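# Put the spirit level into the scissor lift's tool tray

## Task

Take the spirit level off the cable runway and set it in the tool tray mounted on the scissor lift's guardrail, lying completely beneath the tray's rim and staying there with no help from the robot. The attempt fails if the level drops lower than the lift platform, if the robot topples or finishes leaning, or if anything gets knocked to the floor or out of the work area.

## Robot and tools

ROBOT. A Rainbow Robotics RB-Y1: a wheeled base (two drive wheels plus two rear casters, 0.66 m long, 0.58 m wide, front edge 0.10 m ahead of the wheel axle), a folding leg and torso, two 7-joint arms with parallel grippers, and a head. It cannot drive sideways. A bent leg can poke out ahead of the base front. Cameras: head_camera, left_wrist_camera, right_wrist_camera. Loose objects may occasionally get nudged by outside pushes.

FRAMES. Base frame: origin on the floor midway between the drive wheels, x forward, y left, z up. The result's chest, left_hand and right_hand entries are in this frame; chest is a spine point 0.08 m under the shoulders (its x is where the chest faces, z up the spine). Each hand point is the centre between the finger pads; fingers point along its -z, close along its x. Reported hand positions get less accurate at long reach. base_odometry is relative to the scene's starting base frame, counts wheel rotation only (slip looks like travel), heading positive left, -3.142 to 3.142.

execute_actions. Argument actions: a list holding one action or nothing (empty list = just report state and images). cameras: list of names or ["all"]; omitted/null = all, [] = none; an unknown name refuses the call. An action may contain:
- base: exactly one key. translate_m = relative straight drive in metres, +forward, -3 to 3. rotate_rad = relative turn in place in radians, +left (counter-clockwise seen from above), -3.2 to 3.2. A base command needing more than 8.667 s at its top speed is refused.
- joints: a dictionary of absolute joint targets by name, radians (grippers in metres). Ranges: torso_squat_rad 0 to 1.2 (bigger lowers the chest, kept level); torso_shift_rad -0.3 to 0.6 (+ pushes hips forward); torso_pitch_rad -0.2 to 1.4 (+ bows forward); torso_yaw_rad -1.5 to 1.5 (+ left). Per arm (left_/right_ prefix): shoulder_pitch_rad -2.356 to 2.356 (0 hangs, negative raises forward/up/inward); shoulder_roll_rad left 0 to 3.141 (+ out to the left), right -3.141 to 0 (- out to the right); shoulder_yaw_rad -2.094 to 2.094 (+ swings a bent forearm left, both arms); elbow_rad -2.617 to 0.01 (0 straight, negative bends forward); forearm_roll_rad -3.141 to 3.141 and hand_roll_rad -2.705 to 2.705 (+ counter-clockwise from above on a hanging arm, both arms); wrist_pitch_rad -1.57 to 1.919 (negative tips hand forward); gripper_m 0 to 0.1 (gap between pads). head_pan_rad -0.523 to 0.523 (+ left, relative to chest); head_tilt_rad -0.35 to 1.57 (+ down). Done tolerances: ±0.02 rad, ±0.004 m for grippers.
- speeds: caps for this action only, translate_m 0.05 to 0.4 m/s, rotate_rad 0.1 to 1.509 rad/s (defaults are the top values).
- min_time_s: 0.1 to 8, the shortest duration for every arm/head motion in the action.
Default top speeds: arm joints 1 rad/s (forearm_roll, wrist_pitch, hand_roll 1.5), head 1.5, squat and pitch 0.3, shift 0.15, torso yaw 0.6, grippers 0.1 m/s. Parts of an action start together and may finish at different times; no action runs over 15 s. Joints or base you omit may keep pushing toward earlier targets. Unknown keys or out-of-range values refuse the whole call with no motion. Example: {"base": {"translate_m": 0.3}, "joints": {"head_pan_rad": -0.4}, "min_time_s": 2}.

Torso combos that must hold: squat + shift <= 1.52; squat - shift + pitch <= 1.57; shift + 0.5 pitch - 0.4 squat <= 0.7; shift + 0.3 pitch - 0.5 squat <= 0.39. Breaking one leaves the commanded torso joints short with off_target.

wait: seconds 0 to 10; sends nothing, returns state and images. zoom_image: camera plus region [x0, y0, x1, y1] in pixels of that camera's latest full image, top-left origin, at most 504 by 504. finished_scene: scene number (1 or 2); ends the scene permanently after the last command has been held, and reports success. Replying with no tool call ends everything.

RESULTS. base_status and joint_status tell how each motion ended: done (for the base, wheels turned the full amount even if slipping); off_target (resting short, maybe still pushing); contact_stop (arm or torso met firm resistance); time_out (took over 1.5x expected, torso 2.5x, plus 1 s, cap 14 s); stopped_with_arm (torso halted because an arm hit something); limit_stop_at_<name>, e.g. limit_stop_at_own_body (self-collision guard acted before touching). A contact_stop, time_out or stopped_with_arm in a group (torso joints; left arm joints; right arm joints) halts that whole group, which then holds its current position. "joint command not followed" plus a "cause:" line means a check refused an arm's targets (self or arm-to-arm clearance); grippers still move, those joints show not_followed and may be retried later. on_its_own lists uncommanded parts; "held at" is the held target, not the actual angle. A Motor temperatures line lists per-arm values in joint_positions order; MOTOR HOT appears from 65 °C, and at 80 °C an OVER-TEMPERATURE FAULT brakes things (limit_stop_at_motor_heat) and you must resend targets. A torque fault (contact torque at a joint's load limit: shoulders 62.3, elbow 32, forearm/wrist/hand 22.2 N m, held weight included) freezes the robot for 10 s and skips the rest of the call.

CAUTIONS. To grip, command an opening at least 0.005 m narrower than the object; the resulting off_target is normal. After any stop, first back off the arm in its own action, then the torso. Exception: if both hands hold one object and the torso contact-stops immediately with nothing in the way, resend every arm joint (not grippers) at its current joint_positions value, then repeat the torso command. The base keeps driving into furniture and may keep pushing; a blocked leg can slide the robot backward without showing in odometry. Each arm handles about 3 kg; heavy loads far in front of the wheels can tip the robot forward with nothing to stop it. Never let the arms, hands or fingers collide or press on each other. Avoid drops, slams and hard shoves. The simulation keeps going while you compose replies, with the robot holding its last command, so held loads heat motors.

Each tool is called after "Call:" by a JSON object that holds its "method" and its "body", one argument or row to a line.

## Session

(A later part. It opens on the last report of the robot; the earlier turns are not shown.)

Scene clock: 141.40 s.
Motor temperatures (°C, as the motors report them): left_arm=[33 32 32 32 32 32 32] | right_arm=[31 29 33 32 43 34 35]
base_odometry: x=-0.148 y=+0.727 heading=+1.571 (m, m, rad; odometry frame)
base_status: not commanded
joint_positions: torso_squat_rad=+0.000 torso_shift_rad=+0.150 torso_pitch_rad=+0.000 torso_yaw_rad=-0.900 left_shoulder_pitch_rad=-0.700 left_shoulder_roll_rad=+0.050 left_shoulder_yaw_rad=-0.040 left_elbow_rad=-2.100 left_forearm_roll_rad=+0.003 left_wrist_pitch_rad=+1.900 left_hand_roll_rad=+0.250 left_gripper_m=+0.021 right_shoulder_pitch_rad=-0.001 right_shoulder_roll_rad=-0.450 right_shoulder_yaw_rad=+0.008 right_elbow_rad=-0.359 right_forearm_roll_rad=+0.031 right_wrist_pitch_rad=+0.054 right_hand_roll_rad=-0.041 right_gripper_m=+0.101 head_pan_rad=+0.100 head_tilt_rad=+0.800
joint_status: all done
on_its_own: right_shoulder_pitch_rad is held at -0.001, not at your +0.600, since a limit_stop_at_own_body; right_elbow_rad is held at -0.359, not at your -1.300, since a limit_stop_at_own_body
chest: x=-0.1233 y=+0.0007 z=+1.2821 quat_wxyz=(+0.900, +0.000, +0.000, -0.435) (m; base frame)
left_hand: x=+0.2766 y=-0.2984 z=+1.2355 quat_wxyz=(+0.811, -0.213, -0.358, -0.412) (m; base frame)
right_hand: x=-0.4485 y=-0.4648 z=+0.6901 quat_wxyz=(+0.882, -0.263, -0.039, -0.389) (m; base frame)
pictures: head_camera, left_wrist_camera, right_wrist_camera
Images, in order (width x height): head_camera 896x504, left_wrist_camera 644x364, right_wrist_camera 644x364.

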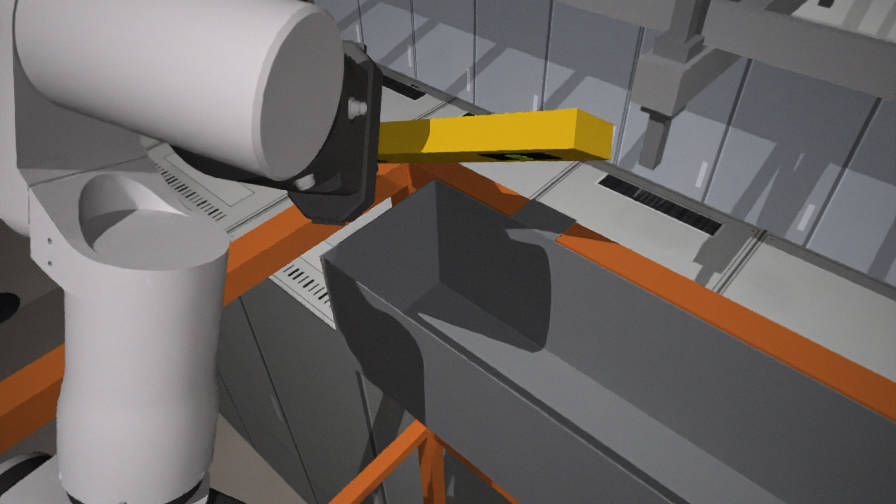

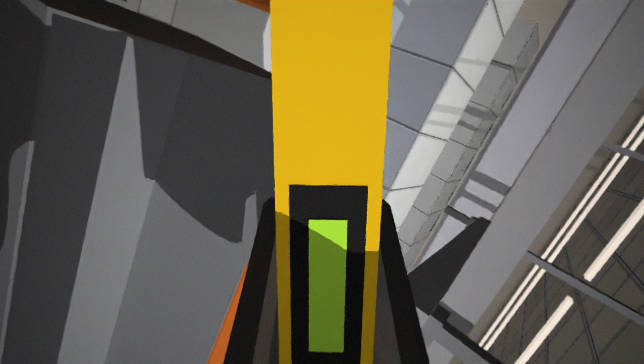

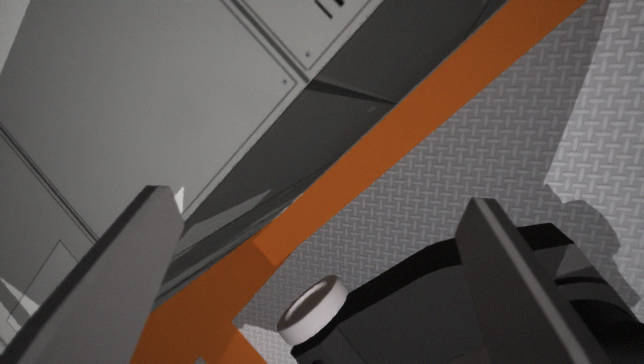

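Call:
{"method": "execute_actions", "body": {
  "actions": [
    {"joints":{"torso_yaw_rad":-1.37,"torso_shift_rad":0,"head_pan_rad":0.2,"head_tilt_rad":0.8}}
  ]
}}

Scene clock: 144.73 s.
Motor temperatures (°C, as the motors report them): left_arm=[33 32 32 32 32 32 32] | right_arm=[31 29 33 32 43 34 35]
base_odometry: x=-0.148 y=+0.727 heading=+1.571 (m, m, rad; odometry frame)
base_status: not commanded
joint_positions: torso_squat_rad=+0.001 torso_shift_rad=+0.000 torso_pitch_rad=+0.000 torso_yaw_rad=-1.370 left_shoulder_pitch_rad=-0.700 left_shoulder_roll_rad=+0.050 left_shoulder_yaw_rad=-0.040 left_elbow_rad=-2.100 left_forearm_roll_rad=+0.003 left_wrist_pitch_rad=+1.900 left_hand_roll_rad=+0.250 left_gripper_m=+0.021 right_shoulder_pitch_rad=-0.001 right_shoulder_roll_rad=-0.450 right_shoulder_yaw_rad=+0.008 right_elbow_rad=-0.359 right_forearm_roll_rad=+0.031 right_wrist_pitch_rad=+0.054 right_hand_roll_rad=-0.041 right_gripper_m=+0.101 head_pan_rad=+0.200 head_tilt_rad=+0.800
joint_status: all done
on_its_own: right_shoulder_pitch_rad is held at -0.001, not at your +0.600, since a limit_stop_at_own_body; right_elbow_rad is held at -0.359, not at your -1.300, since a limit_stop_at_own_body
chest: x=-0.2280 y=+0.0007 z=+1.2899 quat_wxyz=(+0.774, +0.000, +0.000, -0.633) (m; base frame)
left_hand: x=-0.0070 y=-0.4472 z=+1.2436 quat_wxyz=(+0.692, -0.291, -0.299, -0.589) (m; base frame)
right_hand: x=-0.7286 y=-0.2669 z=+0.6977 quat_wxyz=(+0.767, -0.265, +0.023, -0.584) (m; base frame)
pictures: head_camera, left_wrist_camera, right_wrist_camera
Images, in order (width x height): head_camera 896x504, left_wrist_camera 644x364, right_wrist_camera 644x364.

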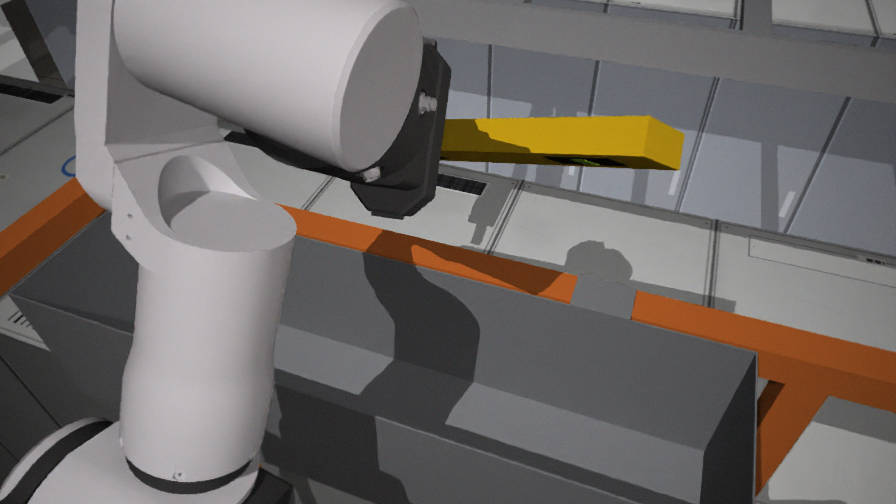

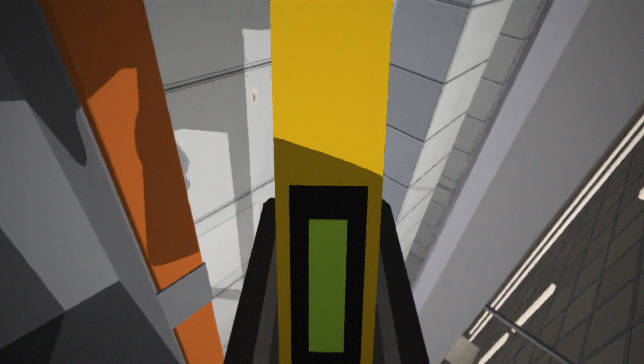

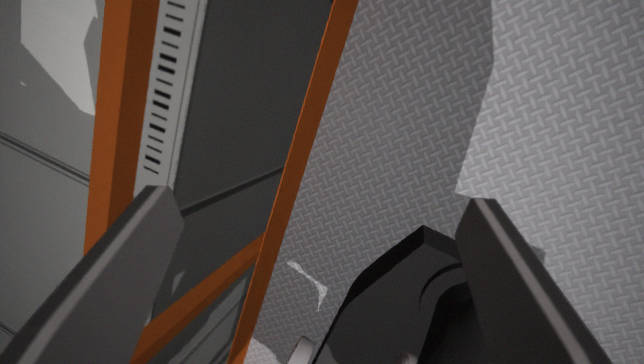

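Call:
{"method": "execute_actions", "body": {
  "actions": [
    {"joints":{"left_shoulder_pitch_rad":-0.25,"left_elbow_rad":-2.5,"head_tilt_rad":0.9},"min_time_s":1.5}
  ]
}}

Scene clock: 148.43 s.
Motor temperatures (°C, as the motors report them): left_arm=[33 32 32 32 32 32 32] | right_arm=[31 29 33 32 43 34 35]
base_odometry: x=-0.148 y=+0.727 heading=+1.571 (m, m, rad; odometry frame)
base_status: not commanded
joint_positions: torso_squat_rad=+0.001 torso_shift_rad=+0.000 torso_pitch_rad=+0.000 torso_yaw_rad=-1.370 left_shoulder_pitch_rad=-0.250 left_shoulder_roll_rad=+0.050 left_shoulder_yaw_rad=-0.040 left_elbow_rad=-2.500 left_forearm_roll_rad=+0.003 left_wrist_pitch_rad=+1.900 left_hand_roll_rad=+0.250 left_gripper_m=+0.021 right_shoulder_pitch_rad=-0.001 right_shoulder_roll_rad=-0.450 right_shoulder_yaw_rad=+0.008 right_elbow_rad=-0.359 right_forearm_roll_rad=+0.031 right_wrist_pitch_rad=+0.054 right_hand_roll_rad=-0.041 right_gripper_m=+0.101 head_pan_rad=+0.200 head_tilt_rad=+0.900
joint_status: all done
on_its_own: right_shoulder_pitch_rad is held at -0.001, not at your +0.600, since a limit_stop_at_own_body; right_elbow_rad is held at -0.359, not at your -1.300, since a limit_stop_at_own_body
chest: x=-0.2280 y=+0.0008 z=+1.2899 quat_wxyz=(+0.774, +0.000, +0.000, -0.633) (m; base frame)
left_hand: x=+0.0349 y=-0.3474 z=+1.1766 quat_wxyz=(+0.737, -0.289, -0.285, -0.540) (m; base frame)
right_hand: x=-0.7286 y=-0.2669 z=+0.6978 quat_wxyz=(+0.767, -0.265, +0.023, -0.584) (m; base frame)
pictures: head_camera, left_wrist_camera, right_wrist_camera
Images, in order (width x height): head_camera 896x504, left_wrist_camera 644x364, right_wrist_camera 644x364.

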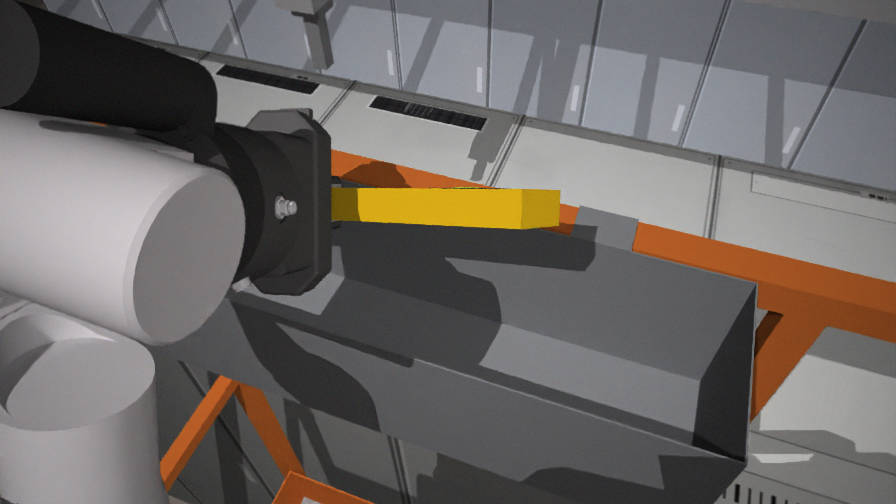

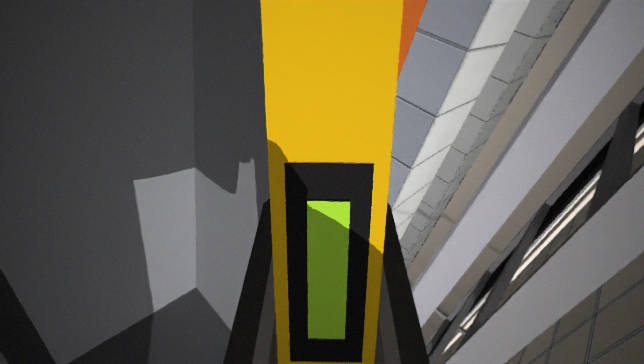

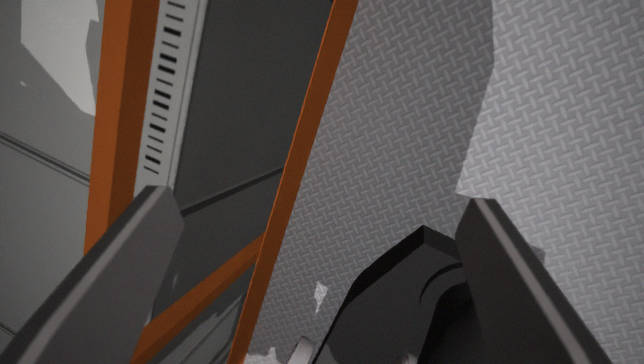

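Call:
{"method": "execute_actions", "body": {
  "actions": [
    {"base":{"translate_m":-0.2},"joints":{"left_shoulder_roll_rad":0.6},"min_time_s":2}
  ]
}}

Scene clock: 152.70 s.
Motor temperatures (°C, as the motors report them): left_arm=[33 32 32 32 32 32 32] | right_arm=[31 29 33 32 43 34 35]
base_odometry: x=-0.148 y=+0.527 heading=+1.571 (m, m, rad; odometry frame)
base_status: done
joint_positions: torso_squat_rad=+0.001 torso_shift_rad=+0.000 torso_pitch_rad=+0.000 torso_yaw_rad=-1.370 left_shoulder_pitch_rad=-0.250 left_shoulder_roll_rad=+0.599 left_shoulder_yaw_rad=-0.040 left_elbow_rad=-2.500 left_forearm_roll_rad=+0.003 left_wrist_pitch_rad=+1.900 left_hand_roll_rad=+0.250 left_gripper_m=+0.021 right_shoulder_pitch_rad=-0.001 right_shoulder_roll_rad=-0.450 right_shoulder_yaw_rad=+0.008 right_elbow_rad=-0.359 right_forearm_roll_rad=+0.031 right_wrist_pitch_rad=+0.054 right_hand_roll_rad=-0.041 right_gripper_m=+0.101 head_pan_rad=+0.200 head_tilt_rad=+0.900
joint_status: all done
on_its_own: right_shoulder_pitch_rad is held at -0.001, not at your +0.600, since a limit_stop_at_own_body; right_elbow_rad is held at -0.359, not at your -1.300, since a limit_stop_at_own_body
chest: x=-0.2280 y=+0.0008 z=+1.2899 quat_wxyz=(+0.774, +0.000, +0.000, -0.633) (m; base frame)
left_hand: x=+0.1788 y=-0.3210 z=+1.2179 quat_wxyz=(+0.678, -0.096, -0.469, -0.558) (m; base frame)
right_hand: x=-0.7286 y=-0.2669 z=+0.6978 quat_wxyz=(+0.767, -0.265, +0.023, -0.584) (m; base frame)
pictures: head_camera, left_wrist_camera, right_wrist_camera
Images, in order (width x height): head_camera 896x504, left_wrist_camera 644x364, right_wrist_camera 644x364.

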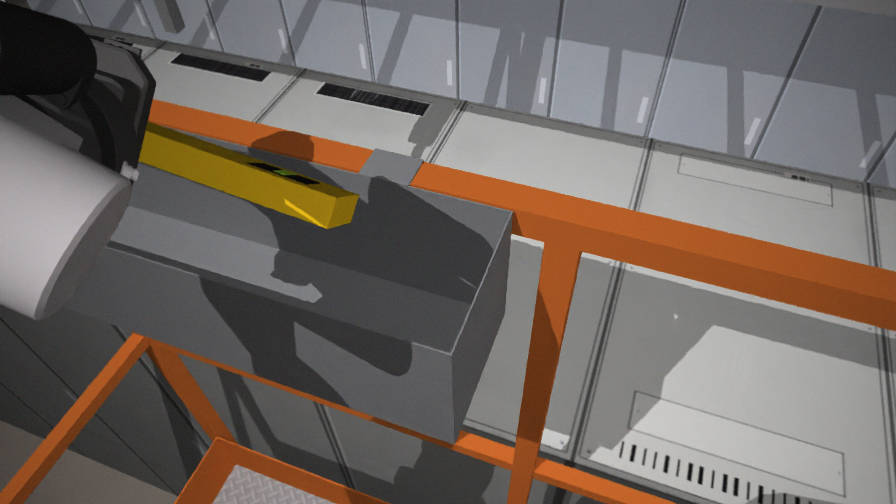

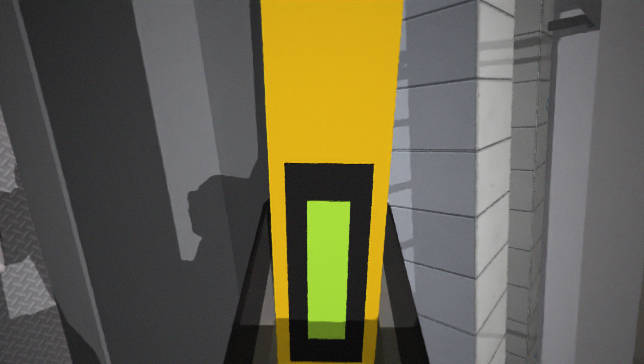

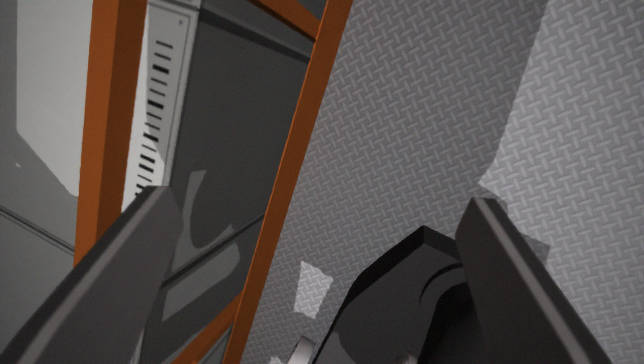

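Call:
{"method": "execute_actions", "body": {
  "actions": [
    {"joints":{"torso_squat_rad":0.5}}
  ]
}}

Scene clock: 157.37 s.
Motor temperatures (°C, as the motors report them): left_arm=[32 32 32 32 32 32 32] | right_arm=[31 29 33 32 43 34 35]
base_odometry: x=-0.148 y=+0.527 heading=+1.571 (m, m, rad; odometry frame)
base_status: not commanded
joint_positions: torso_squat_rad=+0.500 torso_shift_rad=+0.000 torso_pitch_rad=+0.000 torso_yaw_rad=-1.370 left_shoulder_pitch_rad=-0.250 left_shoulder_roll_rad=+0.599 left_shoulder_yaw_rad=-0.040 left_elbow_rad=-2.500 left_forearm_roll_rad=+0.003 left_wrist_pitch_rad=+1.900 left_hand_roll_rad=+0.250 left_gripper_m=+0.021 right_shoulder_pitch_rad=-0.001 right_shoulder_roll_rad=-0.450 right_shoulder_yaw_rad=+0.008 right_elbow_rad=-0.359 right_forearm_roll_rad=+0.031 right_wrist_pitch_rad=+0.054 right_hand_roll_rad=-0.041 right_gripper_m=+0.101 head_pan_rad=+0.200 head_tilt_rad=+0.900
joint_status: all done
on_its_own: right_shoulder_pitch_rad is held at -0.001, not at your +0.600, since a limit_stop_at_own_body; right_elbow_rad is held at -0.359, not at your -1.300, since a limit_stop_at_own_body
chest: x=-0.2280 y=+0.0007 z=+1.2042 quat_wxyz=(+0.774, +0.000, +0.000, -0.633) (m; base frame)
left_hand: x=+0.1788 y=-0.3210 z=+1.1322 quat_wxyz=(+0.678, -0.096, -0.469, -0.558) (m; base frame)
right_hand: x=-0.7286 y=-0.2670 z=+0.6121 quat_wxyz=(+0.767, -0.265, +0.023, -0.584) (m; base frame)
pictures: head_camera, left_wrist_camera, right_wrist_camera
Images, in order (width x height): head_camera 896x504, left_wrist_camera 644x364, right_wrist_camera 644x364.

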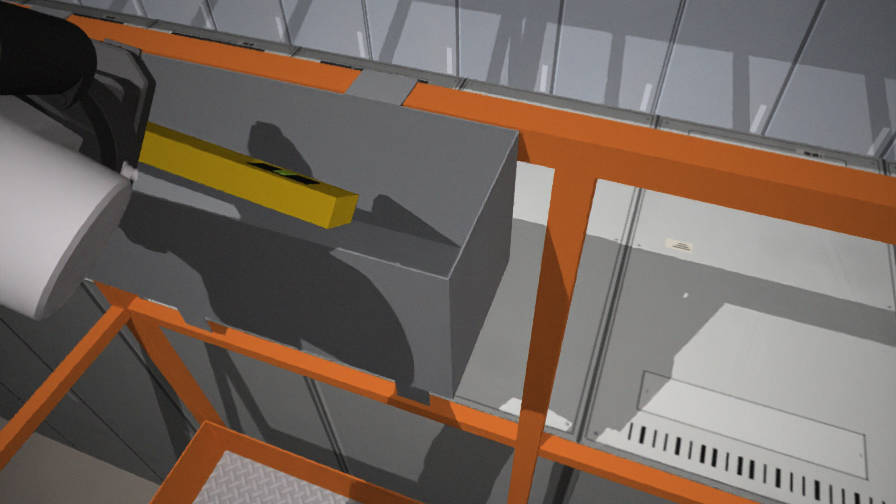

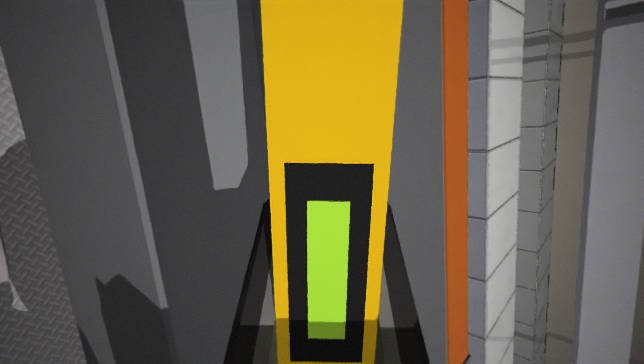

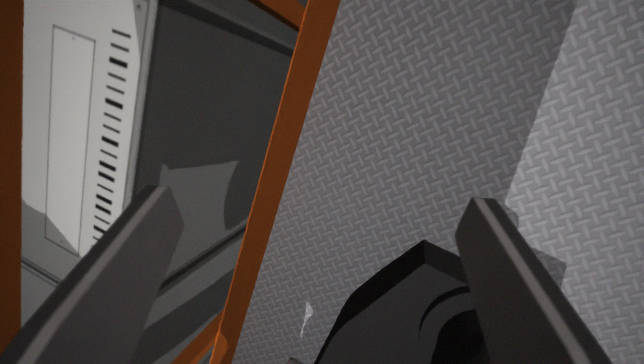

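Call:
{"method": "execute_actions", "body": {
  "actions": [
    {"joints":{"torso_squat_rad":0.62}}
  ],
  "cameras": []
}}

Call:
{"method": "execute_actions", "body": {
  "actions": [
    {"joints":{"left_gripper_m":0.07}}
  ],
  "cameras": []
}}

Call:
{"method": "execute_actions", "body": {
  "actions": [
    {"joints":{"torso_squat_rad":0.1}}
  ]
}}

Scene clock: 168.87 s.
Motor temperatures (°C, as the motors report them): left_arm=[32 32 32 33 32 33 32] | right_arm=[31 29 33 32 43 34 35]
TORQUE FAULT: left_elbow_rad reached its load limit. The robot stopped for 10 seconds, dropped its targets and accepts commands again. The stop added 9.3 s to the call and to motion_time.
base_odometry: x=-0.148 y=+0.527 heading=+1.571 (m, m, rad; odometry frame)
base_status: not commanded
joint_positions: torso_squat_rad=+0.549 torso_shift_rad=-0.002 torso_pitch_rad=-0.006 torso_yaw_rad=-1.368 left_shoulder_pitch_rad=-0.256 left_shoulder_roll_rad=+0.605 left_shoulder_yaw_rad=-0.033 left_elbow_rad=-2.509 left_forearm_roll_rad=+0.000 left_wrist_pitch_rad=+1.901 left_hand_roll_rad=+0.250 left_gripper_m=+0.021 right_shoulder_pitch_rad=-0.001 right_shoulder_roll_rad=-0.450 right_shoulder_yaw_rad=+0.008 right_elbow_rad=-0.359 right_forearm_roll_rad=+0.031 right_wrist_pitch_rad=+0.054 right_hand_roll_rad=-0.041 right_gripper_m=+0.101 head_pan_rad=+0.200 head_tilt_rad=+0.900
joint_status: torso_squat_rad contact_stop (moved +0.049 of +0.120)
on_its_own: torso_squat_rad is held at +0.549, not at your +0.620, since a contact_stop; right_shoulder_pitch_rad is held at -0.001, not at your +0.600, since a limit_stop_at_own_body; right_elbow_rad is held at -0.359, not at your -1.300, since a limit_stop_at_own_body
chest: x=-0.2314 y=+0.0022 z=+1.1870 quat_wxyz=(+0.775, +0.001, -0.004, -0.632) (m; base frame)
left_hand: x=+0.1782 y=-0.3185 z=+1.1254 quat_wxyz=(+0.675, -0.098, -0.480, -0.552) (m; base frame)
right_hand: x=-0.7275 y=-0.2680 z=+0.5923 quat_wxyz=(+0.767, -0.264, +0.020, -0.584) (m; base frame)
pictures: none
No camera images: the call's "cameras" was empty. Leave "cameras" out to get every camera's image.

not run: a stop came earlier in this reply.

not run: a stop came earlier in this reply.

Call:
{"method": "execute_actions", "body": {
  "actions": [
    {"joints":{"torso_squat_rad":0.52,"left_gripper_m":0.08}}
  ],
  "cameras": []
}}

Call:
{"method": "execute_actions", "body": {
  "actions": [
    {"joints":{"torso_squat_rad":0.0}}
  ]
}}

Scene clock: 171.17 s.
Motor temperatures (°C, as the motors report them): left_arm=[32 32 32 33 32 33 32] | right_arm=[31 29 33 32 43 34 35]
base_odometry: x=-0.148 y=+0.527 heading=+1.571 (m, m, rad; odometry frame)
base_status: not commanded
joint_positions: torso_squat_rad=+0.520 torso_shift_rad=-0.002 torso_pitch_rad=-0.005 torso_yaw_rad=-1.369 left_shoulder_pitch_rad=-0.261 left_shoulder_roll_rad=+0.604 left_shoulder_yaw_rad=-0.033 left_elbow_rad=-2.507 left_forearm_roll_rad=+0.000 left_wrist_pitch_rad=+1.897 left_hand_roll_rad=+0.250 left_gripper_m=+0.061 right_shoulder_pitch_rad=-0.001 right_shoulder_roll_rad=-0.450 right_shoulder_yaw_rad=+0.008 right_elbow_rad=-0.359 right_forearm_roll_rad=+0.031 right_wrist_pitch_rad=+0.054 right_hand_roll_rad=-0.041 right_gripper_m=+0.101 head_pan_rad=+0.200 head_tilt_rad=+0.900
joint_status: left_gripper_m off_target (ended at +0.061, target +0.080); the others done
on_its_own: right_shoulder_pitch_rad is held at -0.001, not at your +0.600, since a limit_stop_at_own_body; right_elbow_rad is held at -0.359, not at your -1.300, since a limit_stop_at_own_body
chest: x=-0.2309 y=+0.0004 z=+1.1974 quat_wxyz=(+0.775, +0.001, -0.002, -0.632) (m; base frame)
left_hand: x=+0.1775 y=-0.3226 z=+1.1361 quat_wxyz=(+0.673, -0.100, -0.481, -0.553) (m; base frame)
right_hand: x=-0.7279 y=-0.2675 z=+0.6024 quat_wxyz=(+0.767, -0.263, +0.021, -0.585) (m; base frame)
pictures: none
No camera images: the call's "cameras" was empty. Leave "cameras" out to get every camera's image.

Scene clock: 173.67 s.
Motor temperatures (°C, as the motors report them): left_arm=[32 32 32 33 32 33 32] | right_arm=[31 29 33 32 43 34 35]
base_odometry: x=-0.148 y=+0.527 heading=+1.571 (m, m, rad; odometry frame)
base_status: not commanded
joint_positions: torso_squat_rad=+0.000 torso_shift_rad=-0.002 torso_pitch_rad=-0.005 torso_yaw_rad=-1.369 left_shoulder_pitch_rad=-0.255 left_shoulder_roll_rad=+0.603 left_shoulder_yaw_rad=-0.036 left_elbow_rad=-2.505 left_forearm_roll_rad=+0.001 left_wrist_pitch_rad=+1.900 left_hand_roll_rad=+0.250 left_gripper_m=+0.080 right_shoulder_pitch_rad=-0.001 right_shoulder_roll_rad=-0.450 right_shoulder_yaw_rad=+0.008 right_elbow_rad=-0.359 right_forearm_roll_rad=+0.031 right_wrist_pitch_rad=+0.054 right_hand_roll_rad=-0.041 right_gripper_m=+0.101 head_pan_rad=+0.200 head_tilt_rad=+0.900
joint_status: all done
on_its_own: right_shoulder_pitch_rad is held at -0.001, not at your +0.600, since a limit_stop_at_own_body; right_elbow_rad is held at -0.359, not at your -1.300, since a limit_stop_at_own_body; left_gripper_m moved +0.019 to your old target +0.080
chest: x=-0.2307 y=+0.0008 z=+1.2899 quat_wxyz=(+0.775, +0.001, -0.002, -0.632) (m; base frame)
left_hand: x=+0.1777 y=-0.3207 z=+1.2245 quat_wxyz=(+0.676, -0.097, -0.476, -0.554) (m; base frame)
right_hand: x=-0.7281 y=-0.2675 z=+0.6954 quat_wxyz=(+0.767, -0.263, +0.022, -0.584) (m; base frame)
pictures: head_camera, left_wrist_camera, right_wrist_camera
Images, in order (width x height): head_camera 896x504, left_wrist_camera 644x364, right_wrist_camera 644x364.

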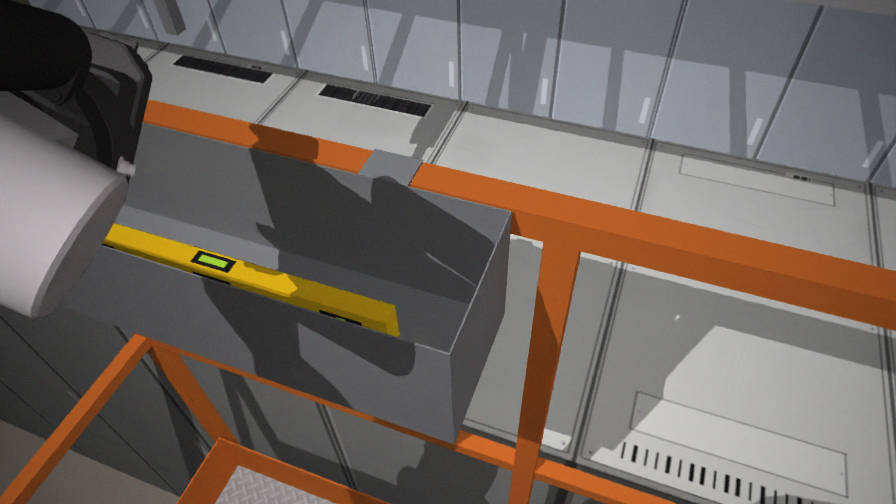

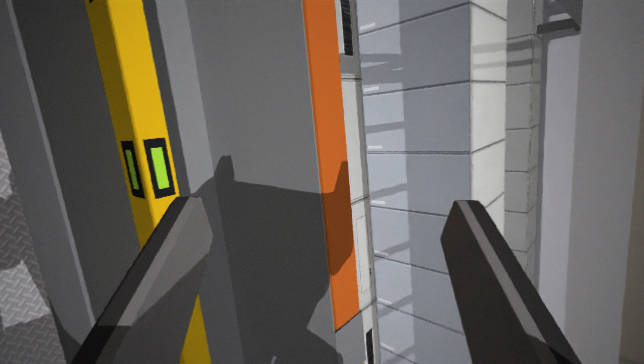

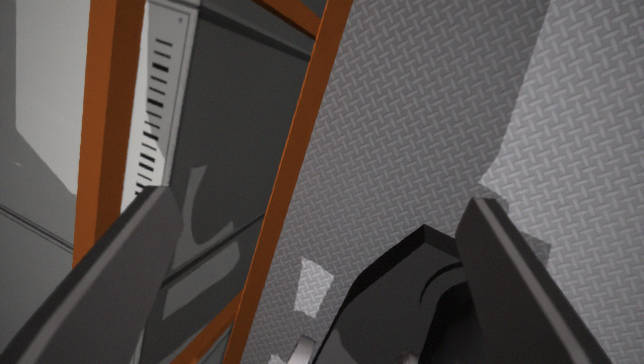

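In the tray.

Call:
{"method": "finished_scene", "body": {
  "scene": 1
}}

The scene is finished: the task was done.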